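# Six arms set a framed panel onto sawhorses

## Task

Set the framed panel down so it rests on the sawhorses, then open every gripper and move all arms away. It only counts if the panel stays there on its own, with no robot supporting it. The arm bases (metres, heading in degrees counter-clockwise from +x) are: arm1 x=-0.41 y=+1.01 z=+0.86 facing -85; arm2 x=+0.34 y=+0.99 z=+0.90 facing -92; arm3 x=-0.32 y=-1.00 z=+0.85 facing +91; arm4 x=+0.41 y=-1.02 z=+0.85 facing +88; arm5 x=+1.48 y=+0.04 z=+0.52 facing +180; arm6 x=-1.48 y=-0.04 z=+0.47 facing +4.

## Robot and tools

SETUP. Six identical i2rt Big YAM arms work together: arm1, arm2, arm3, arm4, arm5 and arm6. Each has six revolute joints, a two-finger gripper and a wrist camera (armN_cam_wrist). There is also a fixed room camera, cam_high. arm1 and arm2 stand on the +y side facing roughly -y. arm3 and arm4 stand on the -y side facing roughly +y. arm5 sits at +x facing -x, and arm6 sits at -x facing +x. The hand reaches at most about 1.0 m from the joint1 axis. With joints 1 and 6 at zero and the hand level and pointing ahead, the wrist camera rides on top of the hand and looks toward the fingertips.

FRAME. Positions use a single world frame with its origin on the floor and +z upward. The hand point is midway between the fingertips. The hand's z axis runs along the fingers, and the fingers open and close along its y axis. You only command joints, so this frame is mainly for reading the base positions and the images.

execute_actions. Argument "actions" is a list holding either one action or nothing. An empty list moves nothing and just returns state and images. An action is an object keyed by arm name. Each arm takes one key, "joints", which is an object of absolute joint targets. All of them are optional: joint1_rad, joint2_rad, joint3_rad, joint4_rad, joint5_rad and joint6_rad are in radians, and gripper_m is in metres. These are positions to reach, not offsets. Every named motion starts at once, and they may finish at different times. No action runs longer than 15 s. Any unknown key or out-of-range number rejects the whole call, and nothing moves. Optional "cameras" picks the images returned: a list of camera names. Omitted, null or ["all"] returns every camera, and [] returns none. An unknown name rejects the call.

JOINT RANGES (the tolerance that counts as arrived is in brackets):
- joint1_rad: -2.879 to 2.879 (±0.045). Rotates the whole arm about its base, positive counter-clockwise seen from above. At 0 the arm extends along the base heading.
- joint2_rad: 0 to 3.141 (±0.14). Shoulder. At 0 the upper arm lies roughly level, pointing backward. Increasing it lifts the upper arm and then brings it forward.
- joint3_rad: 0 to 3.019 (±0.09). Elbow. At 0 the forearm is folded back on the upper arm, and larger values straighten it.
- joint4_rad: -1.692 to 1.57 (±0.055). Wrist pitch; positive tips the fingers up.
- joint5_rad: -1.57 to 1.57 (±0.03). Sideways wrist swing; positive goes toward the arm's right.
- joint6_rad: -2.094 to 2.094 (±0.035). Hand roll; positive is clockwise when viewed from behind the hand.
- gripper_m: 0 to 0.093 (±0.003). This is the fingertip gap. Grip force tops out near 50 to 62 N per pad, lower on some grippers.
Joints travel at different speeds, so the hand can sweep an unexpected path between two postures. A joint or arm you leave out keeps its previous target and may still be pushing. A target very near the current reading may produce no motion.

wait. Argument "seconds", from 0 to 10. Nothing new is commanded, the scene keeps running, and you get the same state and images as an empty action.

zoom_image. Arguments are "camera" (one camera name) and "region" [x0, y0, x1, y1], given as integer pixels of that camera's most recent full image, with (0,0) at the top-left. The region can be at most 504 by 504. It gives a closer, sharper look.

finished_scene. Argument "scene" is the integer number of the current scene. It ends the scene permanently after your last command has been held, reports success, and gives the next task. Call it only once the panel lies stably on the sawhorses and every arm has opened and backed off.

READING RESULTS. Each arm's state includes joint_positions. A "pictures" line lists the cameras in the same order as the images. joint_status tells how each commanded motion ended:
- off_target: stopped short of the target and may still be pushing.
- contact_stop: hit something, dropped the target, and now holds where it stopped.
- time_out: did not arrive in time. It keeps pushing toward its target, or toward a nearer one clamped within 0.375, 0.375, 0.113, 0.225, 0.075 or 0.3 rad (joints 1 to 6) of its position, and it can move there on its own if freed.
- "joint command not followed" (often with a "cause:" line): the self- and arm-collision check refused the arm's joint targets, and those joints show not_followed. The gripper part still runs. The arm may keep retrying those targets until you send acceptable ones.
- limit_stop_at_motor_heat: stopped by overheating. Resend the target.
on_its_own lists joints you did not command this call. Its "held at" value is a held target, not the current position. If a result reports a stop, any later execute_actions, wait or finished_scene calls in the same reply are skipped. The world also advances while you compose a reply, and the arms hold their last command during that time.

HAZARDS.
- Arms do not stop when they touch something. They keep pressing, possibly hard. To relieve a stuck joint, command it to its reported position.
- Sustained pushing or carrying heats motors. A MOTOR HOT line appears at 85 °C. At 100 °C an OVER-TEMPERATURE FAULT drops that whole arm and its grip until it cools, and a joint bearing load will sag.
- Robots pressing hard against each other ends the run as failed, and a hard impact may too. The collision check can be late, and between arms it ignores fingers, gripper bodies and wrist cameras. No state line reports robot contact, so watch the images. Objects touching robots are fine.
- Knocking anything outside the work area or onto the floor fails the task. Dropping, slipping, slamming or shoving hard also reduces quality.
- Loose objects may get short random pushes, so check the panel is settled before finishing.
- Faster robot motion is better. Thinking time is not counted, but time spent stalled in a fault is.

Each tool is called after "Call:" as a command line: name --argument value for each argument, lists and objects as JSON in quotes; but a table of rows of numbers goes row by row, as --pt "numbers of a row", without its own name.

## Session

Call:
execute_actions --actions '[{"arm1":{"joints":{"joint1_rad":-0.087,"joint2_rad":2.09,"joint3_rad":0.92,"joint4_rad":-0.4,"joint5_rad":0,"joint6_rad":1.57}},"arm2":{"joints":{"joint1_rad":0.035,"joint2_rad":2.16,"joint3_rad":0.87,"joint4_rad":-0.27,"joint5_rad":0,"joint6_rad":1.57}},"arm3":{"joints":{"joint1_rad":-0.017,"joint2_rad":2.05,"joint3_rad":0.86,"joint4_rad":-0.38,"joint5_rad":0,"joint6_rad":1.57}},"arm4":{"joints":{"joint1_rad":0.035,"joint2_rad":2.06,"joint3_rad":0.92,"joint4_rad":-0.43,"joint5_rad":0,"joint6_rad":1.57}},"arm5":{"joints":{"joint1_rad":0,"joint2_rad":0.5,"joint3_rad":0.55,"joint4_rad":-1.3,"joint5_rad":0,"joint6_rad":0}},"arm6":{"joints":{"joint1_rad":-0.07,"joint2_rad":0.5,"joint3_rad":0.55,"joint4_rad":-1.3,"joint5_rad":0,"joint6_rad":0}}}]'

Scene clock: 2.33 s.
Motor temperatures (°C, as the motors report them): arm1=[25 28 29 24 25 27] | arm2=[25 27 30 26 26 25] | arm3=[25 28 31 27 27 27] | arm4=[25 25 29 26 24 26] | arm5=[26 26 29 26 26 26] | arm6=[24 27 28 24 25 24]
arm1.joint_positions: joint1_rad=-0.082 joint2_rad=+2.084 joint3_rad=+0.915 joint4_rad=-0.411 joint5_rad=-0.001 joint6_rad=+1.558 gripper_m=+0.095
arm1.joint_status: all done
arm1.hand: x=-0.4091 y=+0.5969 z=+0.6918 quat_wxyz=(+0.008, -1.000, -0.011, -0.001) (m; scene frame)
arm2.joint_positions: joint1_rad=+0.041 joint2_rad=+2.153 joint3_rad=+0.867 joint4_rad=-0.288 joint5_rad=+0.002 joint6_rad=+1.555 gripper_m=+0.095
arm2.joint_status: all done
arm2.hand: x=+0.3389 y=+0.5970 z=+0.6966 quat_wxyz=(+0.003, -1.000, -0.009, +0.004) (m; scene frame)
arm3.joint_positions: joint1_rad=-0.018 joint2_rad=+2.034 joint3_rad=+0.865 joint4_rad=-0.388 joint5_rad=-0.003 joint6_rad=+1.561 gripper_m=+0.095
arm3.joint_status: all done
arm3.hand: x=-0.3147 y=-0.5949 z=+0.6931 quat_wxyz=(+0.007, +0.002, -1.000, -0.009) (m; scene frame)
arm4.joint_positions: joint1_rad=+0.044 joint2_rad=+2.060 joint3_rad=+0.916 joint4_rad=-0.439 joint5_rad=-0.003 joint6_rad=+1.558 gripper_m=+0.094
arm4.joint_status: all done
arm4.hand: x=+0.4010 y=-0.6055 z=+0.6912 quat_wxyz=(+0.007, +0.012, -1.000, +0.008) (m; scene frame)
arm5.joint_positions: joint1_rad=-0.007 joint2_rad=+0.509 joint3_rad=+0.546 joint4_rad=-1.296 joint5_rad=-0.003 joint6_rad=+0.016 gripper_m=+0.095
arm5.joint_status: all done
arm5.hand: x=+1.2932 y=+0.0373 z=+0.6784 quat_wxyz=(-0.003, +0.988, -0.014, -0.154) (m; scene frame)
arm6.joint_positions: joint1_rad=-0.073 joint2_rad=+0.509 joint3_rad=+0.543 joint4_rad=-1.310 joint5_rad=+0.004 joint6_rad=-0.014 gripper_m=+0.094
arm6.joint_status: all done
arm6.hand: x=-1.2976 y=-0.0371 z=+0.6231 quat_wxyz=(-0.147, +0.009, -0.989, +0.003) (m; scene frame)
pictures: arm1_cam_wrist, arm2_cam_wrist, arm3_cam_wrist, arm4_cam_wrist, arm5_cam_wrist, arm6_cam_wrist, cam_high
Images, in order (width x height): arm1_cam_wrist 616x616, arm2_cam_wrist 616x616, arm3_cam_wrist 616x616, arm4_cam_wrist 616x616, arm5_cam_wrist 616x616, arm6_cam_wrist 616x616, cam_high 672x504.

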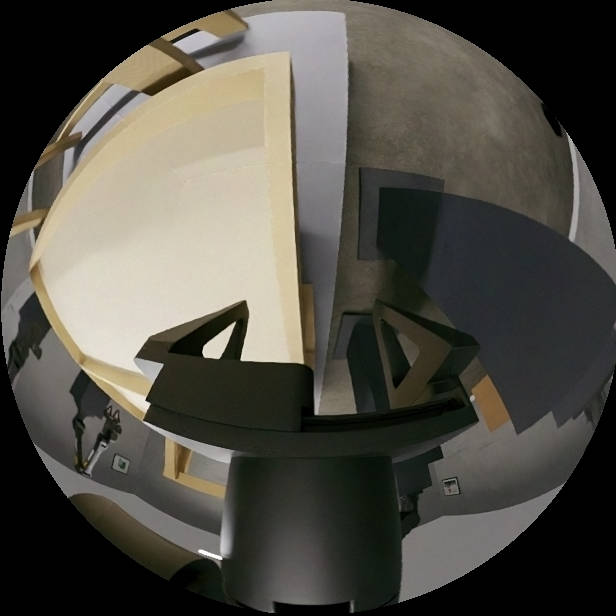

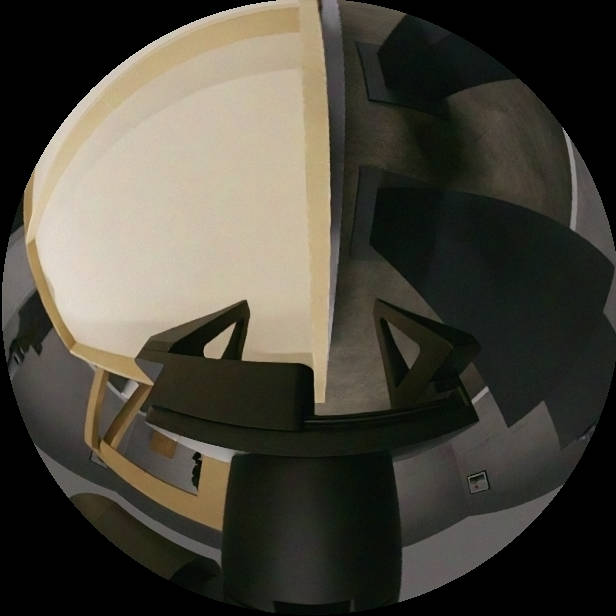

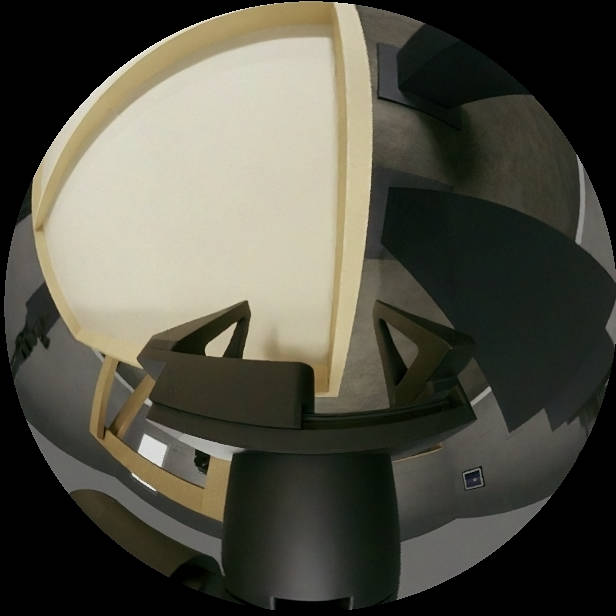

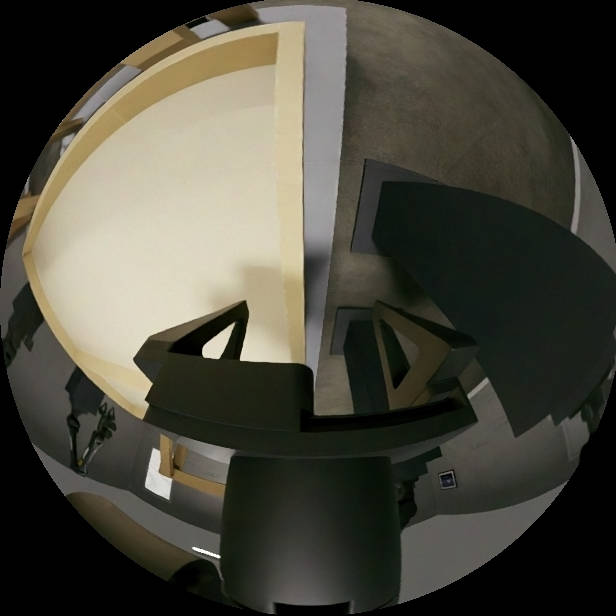

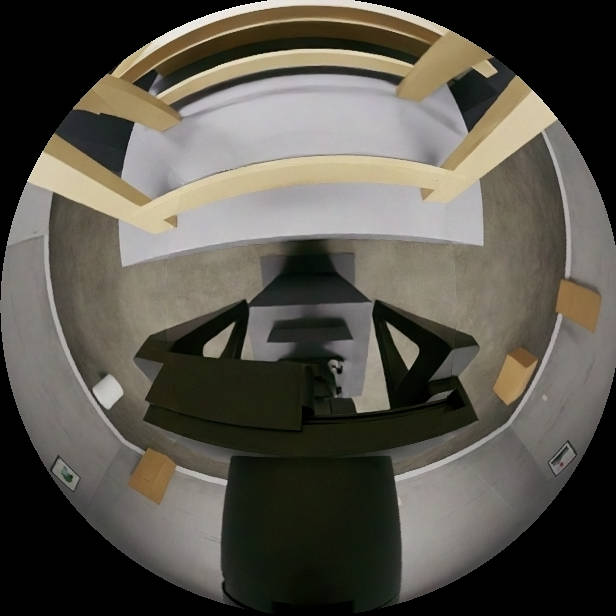

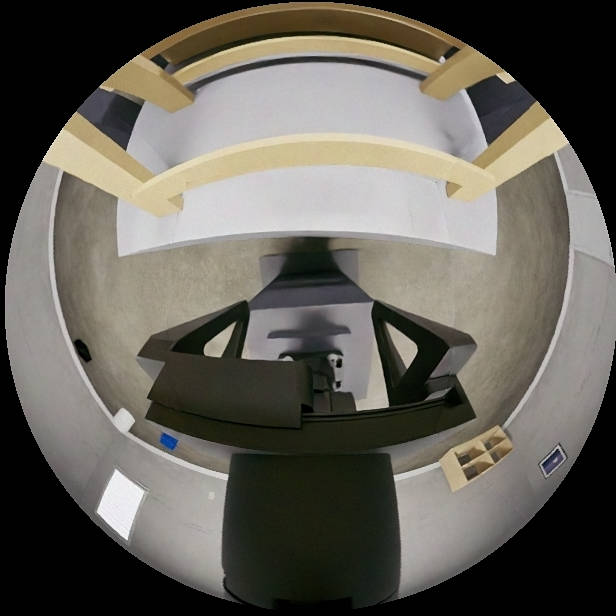

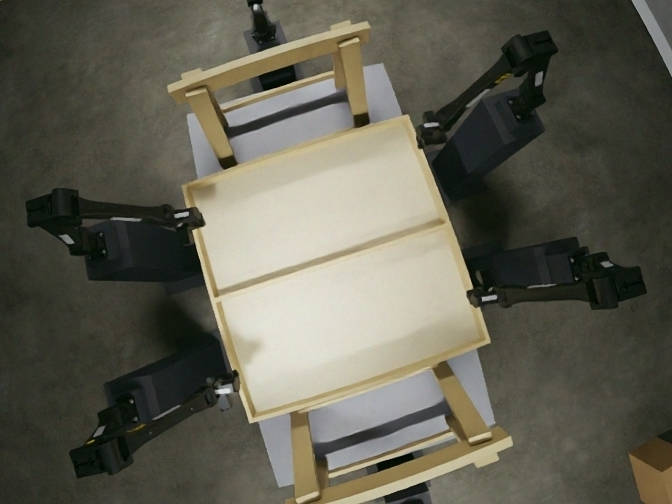

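Same, shifted about +0.02 y.

Call:
execute_actions --actions '[{"arm1":{"joints":{"joint2_rad":2.40,"joint3_rad":1.08,"joint4_rad":-0.24}},"arm2":{"joints":{"joint2_rad":2.48,"joint3_rad":0.98,"joint4_rad":-0.06}},"arm3":{"joints":{"joint2_rad":2.35,"joint3_rad":0.84,"joint4_rad":-0.07}},"arm4":{"joints":{"joint2_rad":2.36,"joint3_rad":1.03,"joint4_rad":-0.23}},"arm5":{"joints":{"joint2_rad":1.83,"joint4_rad":-0.27}},"arm6":{"joints":{"joint2_rad":1.62,"joint4_rad":-0.45}}}]' --cameras '[]'

Call:
execute_actions --actions '[{"arm1":{"joints":{"gripper_m":0}},"arm2":{"joints":{"gripper_m":0}},"arm3":{"joints":{"gripper_m":0}},"arm4":{"joints":{"gripper_m":0}}}]' --cameras '["arm5_cam_wrist","arm6_cam_wrist","arm3_cam_wrist"]'

Scene clock: 12.27 s.
Motor temperatures (°C, as the motors report them): arm1=[25 29 29 24 25 27] | arm2=[25 28 30 26 26 25] | arm3=[25 29 31 27 27 27] | arm4=[25 25 30 26 25 26] | arm5=[26 26 31 26 26 26] | arm6=[24 27 29 24 25 24]
arm1.joint_positions: joint1_rad=-0.082 joint2_rad=+2.238 joint3_rad=+1.069 joint4_rad=-0.283 joint5_rad=-0.001 joint6_rad=+1.560 gripper_m=+0.095
arm1.joint_status: joint2_rad time_out (moved +0.154 of +0.316); the others done
arm1.on_its_own: joint2_rad reads +2.238 and still pushes toward +2.400 since a time_out
arm1.hand: x=-0.4084 y=+0.5232 z=+0.6518 quat_wxyz=(-0.056, -0.998, -0.010, -0.001) (m; scene frame)
arm2.joint_positions: joint1_rad=+0.041 joint2_rad=+2.394 joint3_rad=+1.017 joint4_rad=-0.051 joint5_rad=+0.002 joint6_rad=+1.556 gripper_m=+0.094
arm2.joint_status: all done
arm2.hand: x=+0.3385 y=+0.5364 z=+0.6193 quat_wxyz=(-0.070, -0.997, -0.008, +0.005) (m; scene frame)
arm3.joint_positions: joint1_rad=-0.018 joint2_rad=+2.328 joint3_rad=+0.841 joint4_rad=-0.079 joint5_rad=-0.003 joint6_rad=+1.562 gripper_m=+0.095
arm3.joint_status: all done
arm3.hand: x=-0.3161 y=-0.6343 z=+0.5838 quat_wxyz=(+0.007, +0.001, -1.000, -0.005) (m; scene frame)
arm4.joint_positions: joint1_rad=+0.044 joint2_rad=+2.193 joint3_rad=+1.022 joint4_rad=-0.291 joint5_rad=-0.003 joint6_rad=+1.562 gripper_m=+0.094
arm4.joint_status: joint2_rad time_out (moved +0.134 of +0.300); joint4_rad time_out (moved +0.148 of +0.209); the others done
arm4.on_its_own: joint2_rad reads +2.193 and still pushes toward +2.360 since a time_out; joint4_rad reads -0.291 and still pushes toward -0.230 since a time_out
arm4.hand: x=+0.3999 y=-0.5476 z=+0.6538 quat_wxyz=(+0.007, +0.010, -0.999, -0.052) (m; scene frame)
arm5.joint_positions: joint1_rad=-0.007 joint2_rad=+1.830 joint3_rad=+0.546 joint4_rad=-0.281 joint5_rad=-0.003 joint6_rad=+0.016 gripper_m=+0.095
arm5.joint_status: all done
arm5.hand: x=+1.1816 y=+0.0414 z=+0.3905 quat_wxyz=(-0.003, +1.000, -0.015, -0.001) (m; scene frame)
arm6.joint_positions: joint1_rad=-0.073 joint2_rad=+1.618 joint3_rad=+0.543 joint4_rad=-0.463 joint5_rad=+0.004 joint6_rad=-0.014 gripper_m=+0.094
arm6.joint_status: all done
arm6.hand: x=-1.1777 y=-0.0370 z=+0.3947 quat_wxyz=(-0.016, +0.009, -1.000, +0.003) (m; scene frame)
pictures: none
No camera images: the call's "cameras" was empty. Leave "cameras" out to get every camera's image.

not run: a stop came earlier in this reply.

Swung onto the rim. Back up, descend in steps.

Call:
execute_actions --actions '[{"arm1":{"joints":{"joint2_rad":2.14,"joint3_rad":0.99,"joint4_rad":-0.45}},"arm2":{"joints":{"joint2_rad":2.2,"joint3_rad":0.89,"joint4_rad":-0.28}},"arm4":{"joints":{"joint2_rad":2.11,"joint3_rad":0.96,"joint4_rad":-0.44}}}]' --cameras '[]'

Call:
execute_actions --actions '[{"arm1":{"joints":{"joint2_rad":2.3,"joint4_rad":-0.27}},"arm2":{"joints":{"joint2_rad":2.37,"joint4_rad":-0.09}},"arm4":{"joints":{"joint2_rad":2.26,"joint4_rad":-0.27}}}]' --cameras '[]'

Call:
execute_actions --actions '[{"arm1":{"joints":{"joint2_rad":2.41,"joint3_rad":1.08,"joint4_rad":-0.24}},"arm2":{"joints":{"joint2_rad":2.49,"joint3_rad":0.98,"joint4_rad":-0.06}},"arm4":{"joints":{"joint2_rad":2.37,"joint3_rad":1.03,"joint4_rad":-0.23}}}]'

Scene clock: 25.47 s.
Motor temperatures (°C, as the motors report them): arm1=[25 29 29 25 25 27] | arm2=[25 28 29 26 26 25] | arm3=[25 29 30 27 27 27] | arm4=[25 25 30 26 25 26] | arm5=[26 27 30 26 26 26] | arm6=[24 27 29 24 25 24]
arm1.joint_positions: joint1_rad=-0.082 joint2_rad=+2.134 joint3_rad=+0.978 joint4_rad=-0.442 joint5_rad=-0.001 joint6_rad=+1.560 gripper_m=+0.095
arm1.joint_status: all done
arm1.hand: x=-0.4090 y=+0.5827 z=+0.6810 quat_wxyz=(+0.017, -1.000, -0.010, -0.001) (m; scene frame)
arm2.joint_positions: joint1_rad=+0.041 joint2_rad=+2.194 joint3_rad=+0.890 joint4_rad=-0.264 joint5_rad=+0.000 joint6_rad=+1.556 gripper_m=+0.094
arm2.joint_status: all done
arm2.hand: x=+0.3390 y=+0.5912 z=+0.6834 quat_wxyz=(+0.000, -1.000, -0.008, +0.004) (m; scene frame)
arm3.joint_positions: joint1_rad=-0.018 joint2_rad=+2.328 joint3_rad=+0.841 joint4_rad=-0.079 joint5_rad=-0.003 joint6_rad=+1.562 gripper_m=+0.095
arm3.joint_status: not commanded
arm3.hand: x=-0.3161 y=-0.6343 z=+0.5838 quat_wxyz=(+0.007, +0.001, -1.000, -0.005) (m; scene frame)
arm4.joint_positions: joint1_rad=+0.044 joint2_rad=+2.133 joint3_rad=+0.948 joint4_rad=-0.435 joint5_rad=-0.003 joint6_rad=+1.562 gripper_m=+0.094
arm4.joint_status: all done
arm4.hand: x=+0.4008 y=-0.6082 z=+0.6671 quat_wxyz=(+0.007, +0.010, -1.000, +0.027) (m; scene frame)
arm5.joint_positions: joint1_rad=-0.007 joint2_rad=+1.830 joint3_rad=+0.546 joint4_rad=-0.281 joint5_rad=-0.003 joint6_rad=+0.016 gripper_m=+0.095
arm5.joint_status: not commanded
arm5.hand: x=+1.1816 y=+0.0414 z=+0.3905 quat_wxyz=(-0.003, +1.000, -0.015, -0.001) (m; scene frame)
arm6.joint_positions: joint1_rad=-0.073 joint2_rad=+1.618 joint3_rad=+0.543 joint4_rad=-0.463 joint5_rad=+0.004 joint6_rad=-0.014 gripper_m=+0.094
arm6.joint_status: not commanded
arm6.hand: x=-1.1777 y=-0.0370 z=+0.3947 quat_wxyz=(-0.016, +0.009, -1.000, +0.003) (m; scene frame)
pictures: none
No camera images: the call's "cameras" was empty. Leave "cameras" out to get every camera's image.

Scene clock: 26.47 s.
Motor temperatures (°C, as the motors report them): arm1=[25 29 29 25 25 27] | arm2=[25 28 29 26 26 25] | arm3=[25 29 30 27 27 27] | arm4=[25 25 30 26 25 26] | arm5=[26 27 30 26 26 26] | arm6=[24 27 29 24 25 24]
arm1.joint_positions: joint1_rad=-0.082 joint2_rad=+2.300 joint3_rad=+0.983 joint4_rad=-0.282 joint5_rad=-0.001 joint6_rad=+1.560 gripper_m=+0.095
arm1.joint_status: all done
arm1.hand: x=-0.4091 y=+0.5980 z=+0.6141 quat_wxyz=(+0.017, -1.000, -0.010, -0.001) (m; scene frame)
arm2.joint_positions: joint1_rad=+0.041 joint2_rad=+2.371 joint3_rad=+0.887 joint4_rad=-0.108 joint5_rad=+0.000 joint6_rad=+1.556 gripper_m=+0.094
arm2.joint_status: all done
arm2.hand: x=+0.3386 y=+0.6215 z=+0.6189 quat_wxyz=(+0.011, -1.000, -0.008, +0.003) (m; scene frame)
arm3.joint_positions: joint1_rad=-0.018 joint2_rad=+2.328 joint3_rad=+0.841 joint4_rad=-0.079 joint5_rad=-0.003 joint6_rad=+1.562 gripper_m=+0.095
arm3.joint_status: not commanded
arm3.hand: x=-0.3161 y=-0.6343 z=+0.5838 quat_wxyz=(+0.007, +0.001, -1.000, -0.005) (m; scene frame)
arm4.joint_positions: joint1_rad=+0.044 joint2_rad=+2.263 joint3_rad=+0.949 joint4_rad=-0.279 joint5_rad=-0.003 joint6_rad=+1.562 gripper_m=+0.094
arm4.joint_status: all done
arm4.hand: x=+0.4003 y=-0.6137 z=+0.6152 quat_wxyz=(+0.007, +0.010, -1.000, +0.013) (m; scene frame)
arm5.joint_positions: joint1_rad=-0.007 joint2_rad=+1.830 joint3_rad=+0.546 joint4_rad=-0.281 joint5_rad=-0.003 joint6_rad=+0.016 gripper_m=+0.095
arm5.joint_status: not commanded
arm5.hand: x=+1.1816 y=+0.0414 z=+0.3905 quat_wxyz=(-0.003, +1.000, -0.015, -0.001) (m; scene frame)
arm6.joint_positions: joint1_rad=-0.073 joint2_rad=+1.618 joint3_rad=+0.543 joint4_rad=-0.463 joint5_rad=+0.004 joint6_rad=-0.014 gripper_m=+0.094
arm6.joint_status: not commanded
arm6.hand: x=-1.1777 y=-0.0370 z=+0.3947 quat_wxyz=(-0.016, +0.009, -1.000, +0.003) (m; scene frame)
pictures: none
No camera images: the call's "cameras" was empty. Leave "cameras" out to get every camera's image.

Scene clock: 27.37 s.
Motor temperatures (°C, as the motors report them): arm1=[25 29 29 25 25 27] | arm2=[25 28 29 26 26 25] | arm3=[25 29 30 27 27 27] | arm4=[25 25 30 26 25 26] | arm5=[26 27 30 26 26 26] | arm6=[24 27 29 24 25 24]
arm1.joint_positions: joint1_rad=-0.082 joint2_rad=+2.389 joint3_rad=+1.079 joint4_rad=-0.246 joint5_rad=-0.001 joint6_rad=+1.560 gripper_m=+0.095
arm1.joint_status: all done
arm1.hand: x=-0.4087 y=+0.5654 z=+0.5866 quat_wxyz=(-0.004, -1.000, -0.010, -0.001) (m; scene frame)
arm2.joint_positions: joint1_rad=+0.041 joint2_rad=+2.471 joint3_rad=+0.981 joint4_rad=-0.071 joint5_rad=+0.000 joint6_rad=+1.556 gripper_m=+0.094
arm2.joint_status: all done
arm2.hand: x=+0.3384 y=+0.5968 z=+0.5857 quat_wxyz=(-0.004, -1.000, -0.008, +0.004) (m; scene frame)
arm3.joint_positions: joint1_rad=-0.018 joint2_rad=+2.328 joint3_rad=+0.841 joint4_rad=-0.079 joint5_rad=-0.003 joint6_rad=+1.562 gripper_m=+0.095
arm3.joint_status: not commanded
arm3.hand: x=-0.3161 y=-0.6343 z=+0.5838 quat_wxyz=(+0.007, +0.001, -1.000, -0.005) (m; scene frame)
arm4.joint_positions: joint1_rad=+0.044 joint2_rad=+2.354 joint3_rad=+1.028 joint4_rad=-0.233 joint5_rad=-0.003 joint6_rad=+1.562 gripper_m=+0.094
arm4.joint_status: all done
arm4.hand: x=+0.3997 y=-0.5883 z=+0.5862 quat_wxyz=(+0.007, +0.010, -1.000, -0.004) (m; scene frame)
arm5.joint_positions: joint1_rad=-0.007 joint2_rad=+1.830 joint3_rad=+0.546 joint4_rad=-0.281 joint5_rad=-0.003 joint6_rad=+0.016 gripper_m=+0.095
arm5.joint_status: not commanded
arm5.hand: x=+1.1816 y=+0.0414 z=+0.3905 quat_wxyz=(-0.003, +1.000, -0.015, -0.001) (m; scene frame)
arm6.joint_positions: joint1_rad=-0.073 joint2_rad=+1.618 joint3_rad=+0.543 joint4_rad=-0.463 joint5_rad=+0.004 joint6_rad=-0.014 gripper_m=+0.094
arm6.joint_status: not commanded
arm6.hand: x=-1.1777 y=-0.0370 z=+0.3947 quat_wxyz=(-0.016, +0.009, -1.000, +0.003) (m; scene frame)
pictures: arm1_cam_wrist, arm2_cam_wrist, arm3_cam_wrist, arm4_cam_wrist, arm5_cam_wrist, arm6_cam_wrist, cam_high
Images, in order (width x height): arm1_cam_wrist 616x616, arm2_cam_wrist 616x616, arm3_cam_wrist 616x616, arm4_cam_wrist 616x616, arm5_cam_wrist 616x616, arm6_cam_wrist 616x616, cam_high 672x504.

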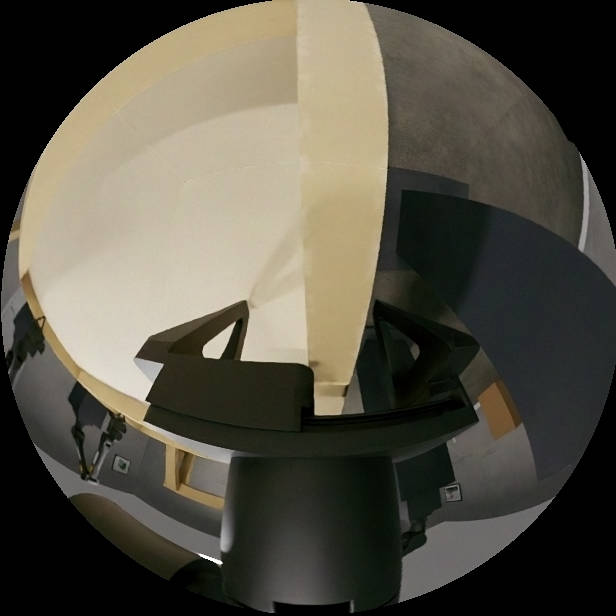

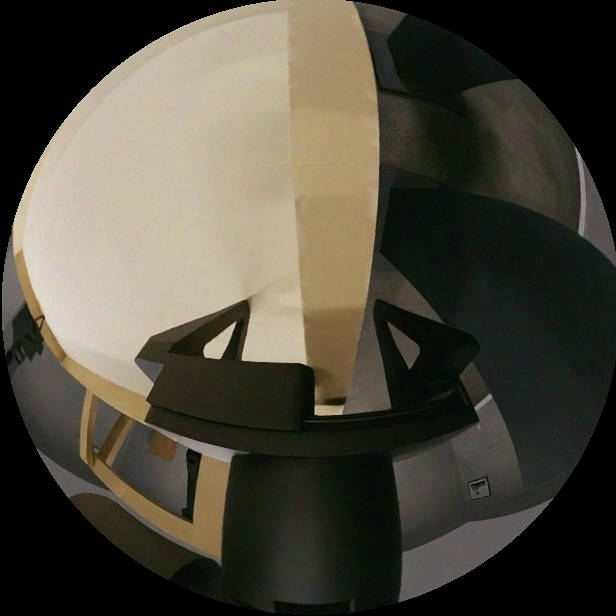

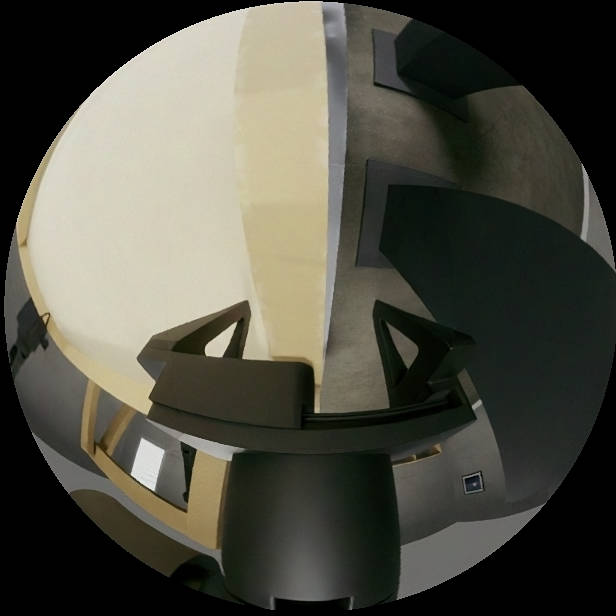

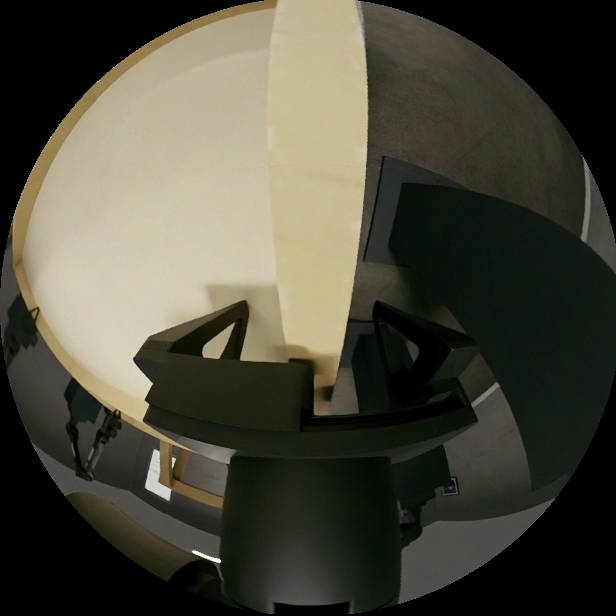

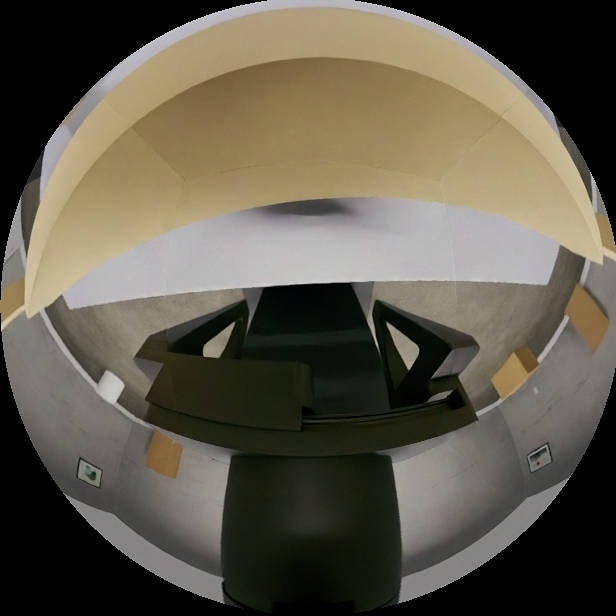

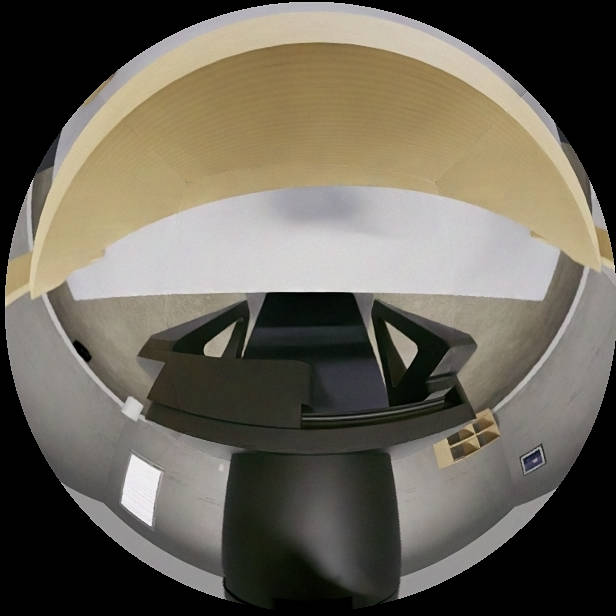

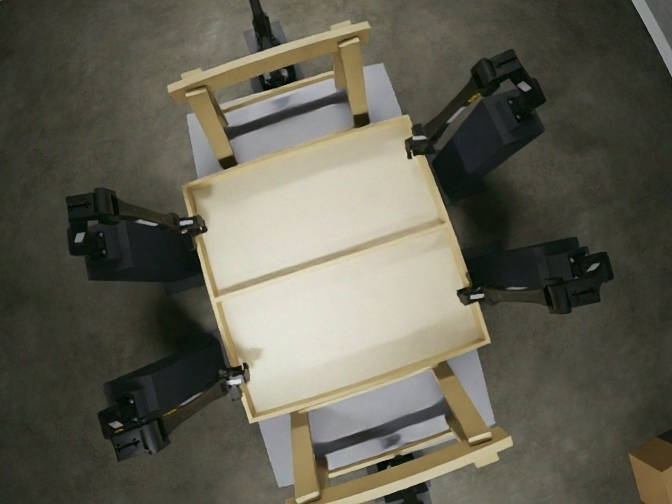

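Call:
execute_actions --actions '[{"arm1":{"joints":{"gripper_m":0}},"arm2":{"joints":{"gripper_m":0}},"arm3":{"joints":{"gripper_m":0}},"arm4":{"joints":{"gripper_m":0}},"arm5":{"joints":{"joint3_rad":0.64,"joint4_rad":-0.2}},"arm6":{"joints":{"joint2_rad":1.68,"joint3_rad":0.66,"joint4_rad":-0.38}}}]' --cameras '[]'

Call:
execute_actions --actions '[{"arm1":{"joints":{"joint2_rad":2.09,"joint3_rad":0.97,"joint4_rad":-0.44}},"arm2":{"joints":{"joint2_rad":2.16,"joint3_rad":0.88,"joint4_rad":-0.28}},"arm3":{"joints":{"joint2_rad":2.03,"joint3_rad":0.81,"joint4_rad":-0.34}},"arm4":{"joints":{"joint2_rad":2.05,"joint3_rad":0.93,"joint4_rad":-0.42}}}]' --cameras '[]'

Call:
execute_actions --actions '[{"arm1":{"joints":{"joint2_rad":1.64,"joint3_rad":0.98,"joint4_rad":-0.85}},"arm2":{"joints":{"joint2_rad":1.665,"joint3_rad":0.86,"joint4_rad":-0.74}},"arm3":{"joints":{"joint2_rad":1.59,"joint3_rad":0.9,"joint4_rad":-0.84}},"arm4":{"joints":{"joint2_rad":1.65,"joint3_rad":1.01,"joint4_rad":-0.86}}}]' --cameras '[]'

Call:
execute_actions --actions '[{"arm1":{"joints":{"joint2_rad":1.40,"joint3_rad":1.34,"joint4_rad":-1.4}},"arm2":{"joints":{"joint2_rad":1.30,"joint3_rad":1.17,"joint4_rad":-1.32}},"arm3":{"joints":{"joint2_rad":1.30,"joint3_rad":1.27,"joint4_rad":-1.42}},"arm4":{"joints":{"joint2_rad":1.42,"joint3_rad":1.39,"joint4_rad":-1.43}}}]' --cameras '["arm5_cam_wrist","arm6_cam_wrist"]'

Scene clock: 50.17 s.
Motor temperatures (°C, as the motors report them): arm1=[25 31 28 24 25 27] | arm2=[25 29 29 26 26 25] | arm3=[25 30 30 27 27 27] | arm4=[25 26 29 26 25 26] | arm5=[26 27 29 26 26 26] | arm6=[24 28 28 24 25 24]
arm1.joint_positions: joint1_rad=-0.082 joint2_rad=+2.392 joint3_rad=+1.068 joint4_rad=-0.251 joint5_rad=-0.001 joint6_rad=+1.554 gripper_m=+0.019
arm1.joint_status: gripper_m off_target (ended at +0.019, target +0.000)
arm1.hand: x=-0.4089 y=+0.5739 z=+0.5846 quat_wxyz=(+0.005, -1.000, -0.013, -0.001) (m; scene frame)
arm2.joint_positions: joint1_rad=+0.041 joint2_rad=+2.472 joint3_rad=+0.970 joint4_rad=-0.071 joint5_rad=+0.001 joint6_rad=+1.547 gripper_m=+0.018
arm2.joint_status: gripper_m off_target (ended at +0.018, target +0.000)
arm2.hand: x=+0.3382 y=+0.6043 z=+0.5850 quat_wxyz=(+0.003, -1.000, -0.013, +0.004) (m; scene frame)
arm3.joint_positions: joint1_rad=-0.018 joint2_rad=+2.328 joint3_rad=+0.844 joint4_rad=-0.073 joint5_rad=-0.002 joint6_rad=+1.555 gripper_m=+0.018
arm3.joint_status: gripper_m off_target (ended at +0.018, target +0.000)
arm3.hand: x=-0.3159 y=-0.6313 z=+0.5839 quat_wxyz=(+0.006, +0.005, -1.000, -0.009) (m; scene frame)
arm4.joint_positions: joint1_rad=+0.044 joint2_rad=+2.354 joint3_rad=+1.026 joint4_rad=-0.233 joint5_rad=-0.003 joint6_rad=+1.562 gripper_m=+0.018
arm4.joint_status: gripper_m off_target (ended at +0.018, target +0.000)
arm4.hand: x=+0.3998 y=-0.5897 z=+0.5860 quat_wxyz=(+0.007, +0.010, -1.000, -0.003) (m; scene frame)
arm5.joint_positions: joint1_rad=-0.007 joint2_rad=+1.831 joint3_rad=+0.613 joint4_rad=-0.220 joint5_rad=-0.001 joint6_rad=-0.003 gripper_m=+0.095
arm5.joint_status: all done
arm5.hand: x=+1.1260 y=+0.0424 z=+0.4003 quat_wxyz=(-0.004, +0.998, -0.005, -0.065) (m; scene frame)
arm6.joint_positions: joint1_rad=-0.073 joint2_rad=+1.680 joint3_rad=+0.640 joint4_rad=-0.389 joint5_rad=+0.004 joint6_rad=-0.014 gripper_m=+0.094
arm6.joint_status: all done
arm6.hand: x=-1.1160 y=-0.0367 z=+0.3979 quat_wxyz=(-0.071, +0.009, -0.997, +0.003) (m; scene frame)
pictures: none
No camera images: the call's "cameras" was empty. Leave "cameras" out to get every camera's image.

Scene clock: 51.40 s.
Motor temperatures (°C, as the motors report them): arm1=[25 31 28 24 25 27] | arm2=[25 29 29 26 26 25] | arm3=[25 30 30 27 27 27] | arm4=[25 27 29 26 25 26] | arm5=[26 27 29 26 26 26] | arm6=[24 28 28 24 25 24]
arm1.joint_positions: joint1_rad=-0.082 joint2_rad=+2.145 joint3_rad=+0.979 joint4_rad=-0.405 joint5_rad=-0.006 joint6_rad=+1.554 gripper_m=+0.019
arm1.joint_status: all done
arm1.hand: x=-0.4081 y=+0.5763 z=+0.6764 quat_wxyz=(+0.003, -1.000, -0.013, -0.004) (m; scene frame)
arm2.joint_positions: joint1_rad=+0.041 joint2_rad=+2.211 joint3_rad=+0.870 joint4_rad=-0.249 joint5_rad=-0.001 joint6_rad=+1.545 gripper_m=+0.018
arm2.joint_status: all done
arm2.hand: x=+0.3392 y=+0.6057 z=+0.6755 quat_wxyz=(+0.011, -1.000, -0.014, +0.003) (m; scene frame)
arm3.joint_positions: joint1_rad=-0.016 joint2_rad=+2.078 joint3_rad=+0.804 joint4_rad=-0.323 joint5_rad=-0.004 joint6_rad=+1.556 gripper_m=+0.018
arm3.joint_status: all done
arm3.hand: x=-0.3160 y=-0.6289 z=+0.6687 quat_wxyz=(+0.007, +0.005, -1.000, +0.011) (m; scene frame)
arm4.joint_positions: joint1_rad=+0.044 joint2_rad=+2.122 joint3_rad=+0.948 joint4_rad=-0.377 joint5_rad=-0.007 joint6_rad=+1.562 gripper_m=+0.018
arm4.joint_status: all done
arm4.hand: x=+0.4000 y=-0.5902 z=+0.6710 quat_wxyz=(+0.009, +0.010, -1.000, -0.008) (m; scene frame)
arm5.joint_positions: joint1_rad=-0.007 joint2_rad=+1.831 joint3_rad=+0.613 joint4_rad=-0.220 joint5_rad=-0.001 joint6_rad=-0.003 gripper_m=+0.095
arm5.joint_status: not commanded
arm5.hand: x=+1.1260 y=+0.0424 z=+0.4003 quat_wxyz=(-0.004, +0.998, -0.005, -0.065) (m; scene frame)
arm6.joint_positions: joint1_rad=-0.073 joint2_rad=+1.680 joint3_rad=+0.640 joint4_rad=-0.389 joint5_rad=+0.004 joint6_rad=-0.014 gripper_m=+0.094
arm6.joint_status: not commanded
arm6.hand: x=-1.1160 y=-0.0367 z=+0.3979 quat_wxyz=(-0.071, +0.009, -0.997, +0.003) (m; scene frame)
pictures: none
No camera images: the call's "cameras" was empty. Leave "cameras" out to get every camera's image.

Scene clock: 52.60 s.
Motor temperatures (°C, as the motors report them): arm1=[25 31 29 24 25 27] | arm2=[25 29 29 26 26 25] | arm3=[25 30 30 27 27 27] | arm4=[25 27 29 26 25 26] | arm5=[26 27 29 26 26 26] | arm6=[24 28 28 24 25 24]
arm1.joint_positions: joint1_rad=-0.079 joint2_rad=+1.700 joint3_rad=+0.962 joint4_rad=-0.811 joint5_rad=-0.010 joint6_rad=+1.551 gripper_m=+0.019
arm1.joint_status: all done
arm1.hand: x=-0.4066 y=+0.5844 z=+0.8564 quat_wxyz=(-0.008, -1.000, -0.016, -0.006) (m; scene frame)
arm2.joint_positions: joint1_rad=+0.043 joint2_rad=+1.711 joint3_rad=+0.821 joint4_rad=-0.706 joint5_rad=+0.001 joint6_rad=+1.539 gripper_m=+0.018
arm2.joint_status: all done
arm2.hand: x=+0.3408 y=+0.6137 z=+0.8531 quat_wxyz=(+0.014, -1.000, -0.018, +0.004) (m; scene frame)
arm3.joint_positions: joint1_rad=-0.015 joint2_rad=+1.622 joint3_rad=+0.843 joint4_rad=-0.804 joint5_rad=-0.003 joint6_rad=+1.555 gripper_m=+0.018
arm3.joint_status: all done
arm3.hand: x=-0.3145 y=-0.6220 z=+0.8426 quat_wxyz=(+0.007, +0.006, -1.000, +0.003) (m; scene frame)
arm4.joint_positions: joint1_rad=+0.044 joint2_rad=+1.718 joint3_rad=+0.984 joint4_rad=-0.807 joint5_rad=-0.008 joint6_rad=+1.562 gripper_m=+0.018
arm4.joint_status: all done
arm4.hand: x=+0.4016 y=-0.5847 z=+0.8453 quat_wxyz=(+0.009, +0.010, -1.000, -0.013) (m; scene frame)
arm5.joint_positions: joint1_rad=-0.007 joint2_rad=+1.831 joint3_rad=+0.613 joint4_rad=-0.220 joint5_rad=-0.001 joint6_rad=-0.003 gripper_m=+0.095
arm5.joint_status: not commanded
arm5.hand: x=+1.1260 y=+0.0424 z=+0.4003 quat_wxyz=(-0.004, +0.998, -0.005, -0.065) (m; scene frame)
arm6.joint_positions: joint1_rad=-0.073 joint2_rad=+1.680 joint3_rad=+0.640 joint4_rad=-0.389 joint5_rad=+0.004 joint6_rad=-0.014 gripper_m=+0.094
arm6.joint_status: not commanded
arm6.hand: x=-1.1160 y=-0.0367 z=+0.3979 quat_wxyz=(-0.071, +0.009, -0.997, +0.003) (m; scene frame)
pictures: none
No camera images: the call's "cameras" was empty. Leave "cameras" out to get every camera's image.

Scene clock: 55.20 s.
Motor temperatures (°C, as the motors report them): arm1=[25 31 30 24 25 27] | arm2=[25 29 32 26 26 25] | arm3=[25 30 33 27 27 27] | arm4=[25 27 31 26 25 26] | arm5=[26 27 29 26 26 26] | arm6=[24 28 28 24 25 24]
arm1.joint_positions: joint1_rad=-0.079 joint2_rad=+1.459 joint3_rad=+1.259 joint4_rad=-1.368 joint5_rad=-0.010 joint6_rad=+1.551 gripper_m=+0.019
arm1.joint_status: all done
arm1.hand: x=-0.4068 y=+0.5869 z=+1.0546 quat_wxyz=(+0.002, -1.000, -0.016, -0.006) (m; scene frame)
arm2.joint_positions: joint1_rad=+0.041 joint2_rad=+1.372 joint3_rad=+1.060 joint4_rad=-1.278 joint5_rad=+0.005 joint6_rad=+1.536 gripper_m=+0.018
arm2.joint_status: joint3_rad time_out (moved +0.238 of +0.349); the others done
arm2.on_its_own: joint3_rad reads +1.060 and still pushes toward +1.170 since a time_out
arm2.hand: x=+0.3406 y=+0.6174 z=+1.0517 quat_wxyz=(+0.011, -1.000, -0.018, +0.006) (m; scene frame)
arm3.joint_positions: joint1_rad=-0.014 joint2_rad=+1.357 joint3_rad=+1.166 joint4_rad=-1.386 joint5_rad=-0.001 joint6_rad=+1.554 gripper_m=+0.018
arm3.joint_status: joint3_rad time_out (moved +0.323 of +0.427); the others done
arm3.on_its_own: joint3_rad reads +1.166 and still pushes toward +1.270 since a time_out
arm3.hand: x=-0.3119 y=-0.6197 z=+1.0480 quat_wxyz=(+0.006, +0.007, -1.000, +0.000) (m; scene frame)
arm4.joint_positions: joint1_rad=+0.044 joint2_rad=+1.483 joint3_rad=+1.308 joint4_rad=-1.384 joint5_rad=-0.006 joint6_rad=+1.561 gripper_m=+0.018
arm4.joint_status: all done
arm4.hand: x=+0.4041 y=-0.5839 z=+1.0529 quat_wxyz=(+0.008, +0.011, -1.000, -0.004) (m; scene frame)
arm5.joint_positions: joint1_rad=-0.007 joint2_rad=+1.831 joint3_rad=+0.613 joint4_rad=-0.220 joint5_rad=-0.001 joint6_rad=-0.003 gripper_m=+0.095
arm5.joint_status: not commanded
arm5.hand: x=+1.1260 y=+0.0424 z=+0.4003 quat_wxyz=(-0.004, +0.998, -0.005, -0.065) (m; scene frame)
arm6.joint_positions: joint1_rad=-0.073 joint2_rad=+1.680 joint3_rad=+0.640 joint4_rad=-0.389 joint5_rad=+0.004 joint6_rad=-0.014 gripper_m=+0.094
arm6.joint_status: not commanded
arm6.hand: x=-1.1160 y=-0.0367 z=+0.3979 quat_wxyz=(-0.071, +0.009, -0.997, +0.003) (m; scene frame)
pictures: arm5_cam_wrist, arm6_cam_wrist
Images, in order (width x height): arm5_cam_wrist 616x616, arm6_cam_wrist 616x616.

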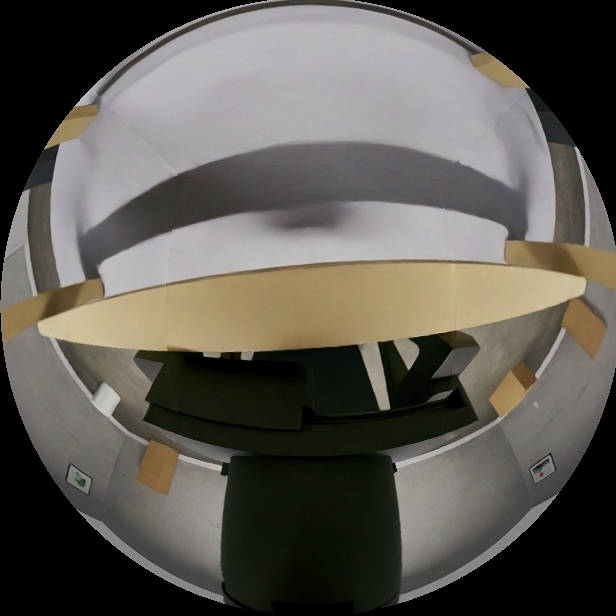

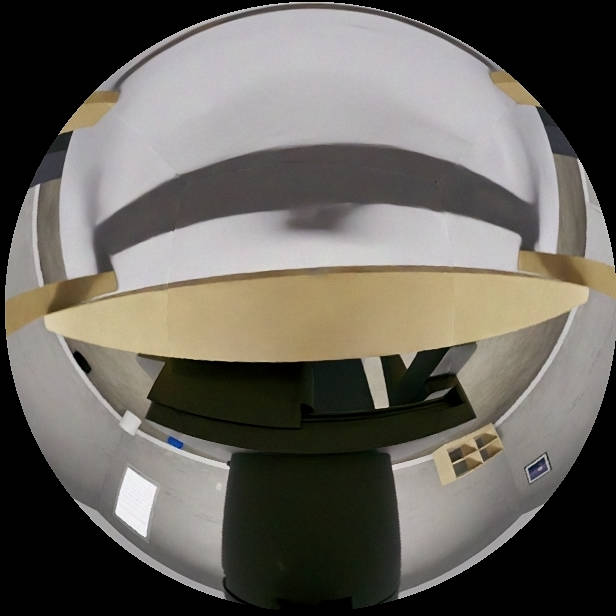

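Call:
execute_actions --actions '[{"arm5":{"joints":{"joint2_rad":2.12,"joint3_rad":1.3,"joint4_rad":-0.1}},"arm6":{"joints":{"joint2_rad":2.04,"joint3_rad":1.3,"joint4_rad":-0.2}}}]' --cameras '["arm5_cam_wrist","arm6_cam_wrist"]'

Scene clock: 61.40 s.
Motor temperatures (°C, as the motors report them): arm1=[25 31 33 24 25 27] | arm2=[25 29 36 26 26 25] | arm3=[25 30 37 27 27 27] | arm4=[25 27 34 26 25 26] | arm5=[26 27 33 26 26 26] | arm6=[24 28 32 25 25 24]
arm1.joint_positions: joint1_rad=-0.079 joint2_rad=+1.459 joint3_rad=+1.259 joint4_rad=-1.368 joint5_rad=-0.010 joint6_rad=+1.551 gripper_m=+0.019
arm1.joint_status: not commanded
arm1.hand: x=-0.4068 y=+0.5869 z=+1.0546 quat_wxyz=(+0.002, -1.000, -0.016, -0.006) (m; scene frame)
arm2.joint_positions: joint1_rad=+0.041 joint2_rad=+1.372 joint3_rad=+1.060 joint4_rad=-1.278 joint5_rad=+0.005 joint6_rad=+1.536 gripper_m=+0.018
arm2.joint_status: not commanded
arm2.on_its_own: joint3_rad reads +1.060 and still pushes toward +1.170 since a time_out
arm2.hand: x=+0.3406 y=+0.6174 z=+1.0517 quat_wxyz=(+0.011, -1.000, -0.018, +0.006) (m; scene frame)
arm3.joint_positions: joint1_rad=-0.014 joint2_rad=+1.357 joint3_rad=+1.166 joint4_rad=-1.386 joint5_rad=-0.001 joint6_rad=+1.554 gripper_m=+0.018
arm3.joint_status: not commanded
arm3.on_its_own: joint3_rad reads +1.166 and still pushes toward +1.270 since a time_out
arm3.hand: x=-0.3119 y=-0.6197 z=+1.0480 quat_wxyz=(+0.006, +0.007, -1.000, +0.000) (m; scene frame)
arm4.joint_positions: joint1_rad=+0.044 joint2_rad=+1.483 joint3_rad=+1.308 joint4_rad=-1.384 joint5_rad=-0.006 joint6_rad=+1.561 gripper_m=+0.018
arm4.joint_status: not commanded
arm4.hand: x=+0.4041 y=-0.5839 z=+1.0529 quat_wxyz=(+0.008, +0.011, -1.000, -0.004) (m; scene frame)
arm5.joint_positions: joint1_rad=-0.007 joint2_rad=+1.956 joint3_rad=+0.656 joint4_rad=-0.205 joint5_rad=-0.010 joint6_rad=-0.083 gripper_m=+0.095
arm5.joint_status: joint2_rad time_out (moved +0.126 of +0.289); joint3_rad time_out (moved +0.043 of +0.687); joint4_rad time_out (moved +0.014 of +0.120)
arm5.on_its_own: joint2_rad reads +1.956 and still pushes toward +2.120 since a time_out; joint3_rad reads +0.656 and still pushes toward +0.773 since a time_out (your +1.300 is given up); joint4_rad reads -0.205 and still pushes toward -0.100 since a time_out
arm5.hand: x=+1.1302 y=+0.0413 z=+0.3659 quat_wxyz=(-0.001, +0.999, +0.034, -0.031) (m; scene frame)
arm6.joint_positions: joint1_rad=-0.073 joint2_rad=+1.788 joint3_rad=+0.657 joint4_rad=-0.344 joint5_rad=-0.009 joint6_rad=-0.067 gripper_m=+0.094
arm6.joint_status: joint2_rad time_out (moved +0.108 of +0.360); joint3_rad time_out (moved +0.017 of +0.660); joint4_rad time_out (moved +0.045 of +0.189)
arm6.on_its_own: joint2_rad reads +1.788 and still pushes toward +2.040 since a time_out; joint3_rad reads +0.657 and still pushes toward +0.773 since a time_out (your +1.300 is given up); joint4_rad reads -0.344 and still pushes toward -0.200 since a time_out
arm6.hand: x=-1.1193 y=-0.0346 z=+0.3662 quat_wxyz=(-0.048, +0.036, -0.998, -0.002) (m; scene frame)
pictures: arm5_cam_wrist, arm6_cam_wrist
Images, in order (width x height): arm5_cam_wrist 616x616, arm6_cam_wrist 616x616.

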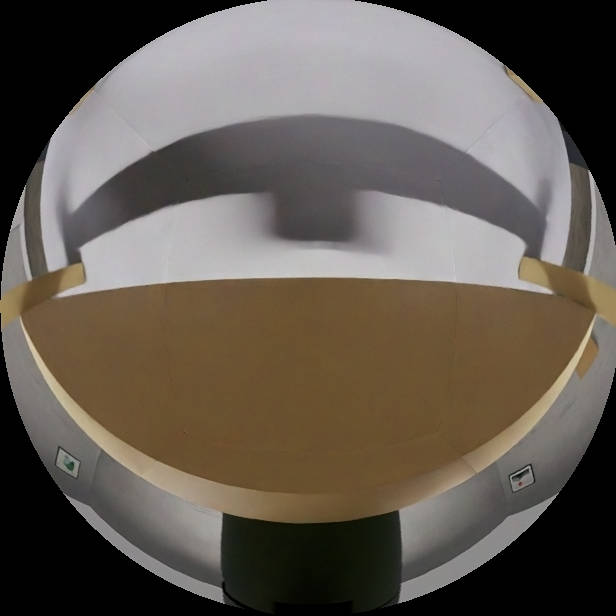

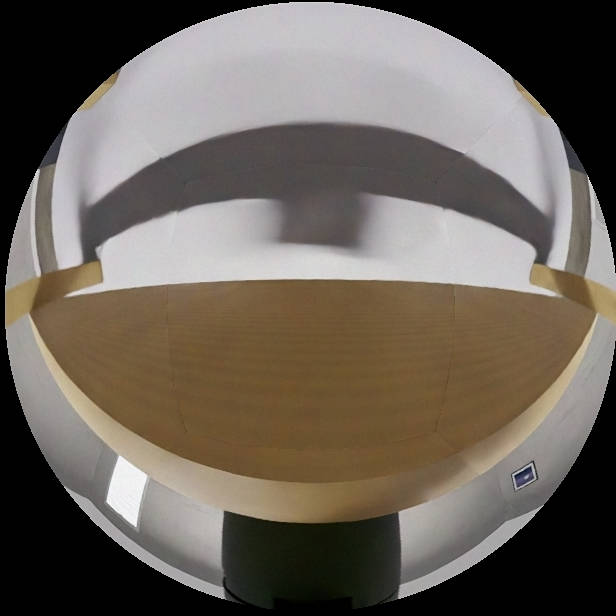

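Pressing down jams it; ease joint 2.

Call:
execute_actions --actions '[{"arm5":{"joints":{"joint2_rad":1.95,"joint3_rad":1.0,"joint4_rad":0.0}},"arm6":{"joints":{"joint2_rad":1.8,"joint3_rad":0.98,"joint4_rad":-0.14}}}]' --cameras '["arm5_cam_wrist","arm6_cam_wrist"]'

Scene clock: 67.27 s.
Motor temperatures (°C, as the motors report them): arm1=[25 32 36 24 25 27] | arm2=[25 29 38 26 26 25] | arm3=[25 30 40 27 27 27] | arm4=[25 27 36 26 25 26] | arm5=[26 27 36 27 26 26] | arm6=[24 28 35 25 26 24]
arm1.joint_positions: joint1_rad=-0.079 joint2_rad=+1.459 joint3_rad=+1.259 joint4_rad=-1.368 joint5_rad=-0.010 joint6_rad=+1.551 gripper_m=+0.019
arm1.joint_status: not commanded
arm1.hand: x=-0.4068 y=+0.5869 z=+1.0546 quat_wxyz=(+0.002, -1.000, -0.016, -0.006) (m; scene frame)
arm2.joint_positions: joint1_rad=+0.041 joint2_rad=+1.372 joint3_rad=+1.060 joint4_rad=-1.278 joint5_rad=+0.005 joint6_rad=+1.536 gripper_m=+0.018
arm2.joint_status: not commanded
arm2.on_its_own: joint3_rad reads +1.060 and still pushes toward +1.170 since a time_out
arm2.hand: x=+0.3406 y=+0.6174 z=+1.0517 quat_wxyz=(+0.011, -1.000, -0.018, +0.006) (m; scene frame)
arm3.joint_positions: joint1_rad=-0.014 joint2_rad=+1.357 joint3_rad=+1.166 joint4_rad=-1.386 joint5_rad=-0.001 joint6_rad=+1.554 gripper_m=+0.018
arm3.joint_status: not commanded
arm3.on_its_own: joint3_rad reads +1.166 and still pushes toward +1.270 since a time_out
arm3.hand: x=-0.3119 y=-0.6197 z=+1.0480 quat_wxyz=(+0.006, +0.007, -1.000, +0.000) (m; scene frame)
arm4.joint_positions: joint1_rad=+0.044 joint2_rad=+1.483 joint3_rad=+1.308 joint4_rad=-1.384 joint5_rad=-0.006 joint6_rad=+1.561 gripper_m=+0.018
arm4.joint_status: not commanded
arm4.hand: x=+0.4041 y=-0.5839 z=+1.0529 quat_wxyz=(+0.008, +0.011, -1.000, -0.004) (m; scene frame)
arm5.joint_positions: joint1_rad=-0.007 joint2_rad=+1.949 joint3_rad=+0.635 joint4_rad=-0.139 joint5_rad=-0.010 joint6_rad=-0.083 gripper_m=+0.095
arm5.joint_status: joint3_rad time_out (moved -0.021 of +0.344); joint4_rad time_out (moved +0.067 of +0.205); the others done
arm5.on_its_own: joint3_rad reads +0.635 and still pushes toward +0.769 since a time_out (your +1.000 is given up); joint4_rad reads -0.139 and still pushes toward +0.000 since a time_out
arm5.hand: x=+1.1245 y=+0.0412 z=+0.3673 quat_wxyz=(-0.002, +0.998, +0.035, -0.058) (m; scene frame)
arm6.joint_positions: joint1_rad=-0.073 joint2_rad=+1.774 joint3_rad=+0.638 joint4_rad=-0.291 joint5_rad=-0.009 joint6_rad=-0.067 gripper_m=+0.094
arm6.joint_status: joint3_rad time_out (moved -0.019 of +0.323); joint4_rad time_out (moved +0.053 of +0.204); the others done
arm6.on_its_own: joint3_rad reads +0.638 and still pushes toward +0.769 since a time_out (your +0.980 is given up); joint4_rad reads -0.291 and still pushes toward -0.140 since a time_out
arm6.hand: x=-1.1142 y=-0.0346 z=+0.3689 quat_wxyz=(-0.072, +0.036, -0.997, -0.001) (m; scene frame)
pictures: arm5_cam_wrist, arm6_cam_wrist
Images, in order (width x height): arm5_cam_wrist 616x616, arm6_cam_wrist 616x616.

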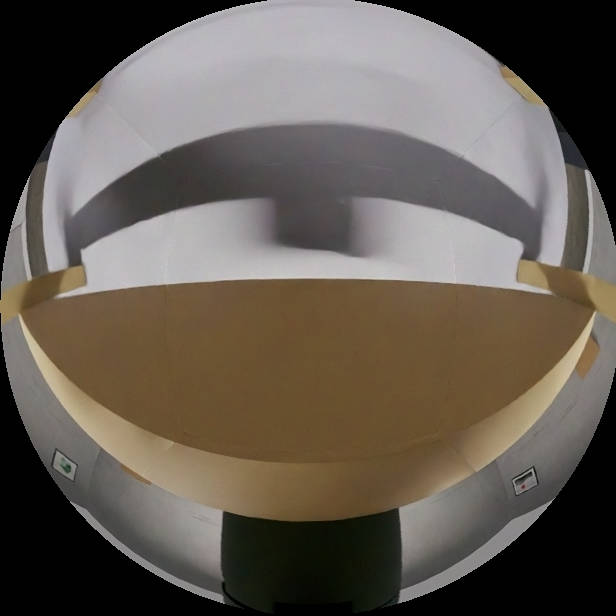

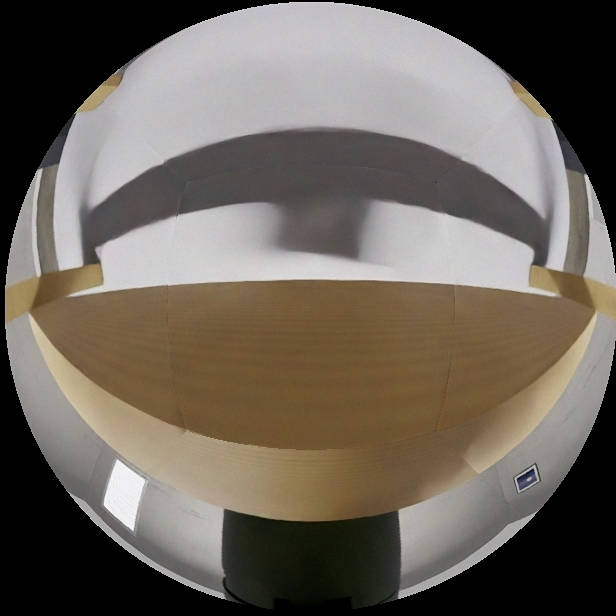

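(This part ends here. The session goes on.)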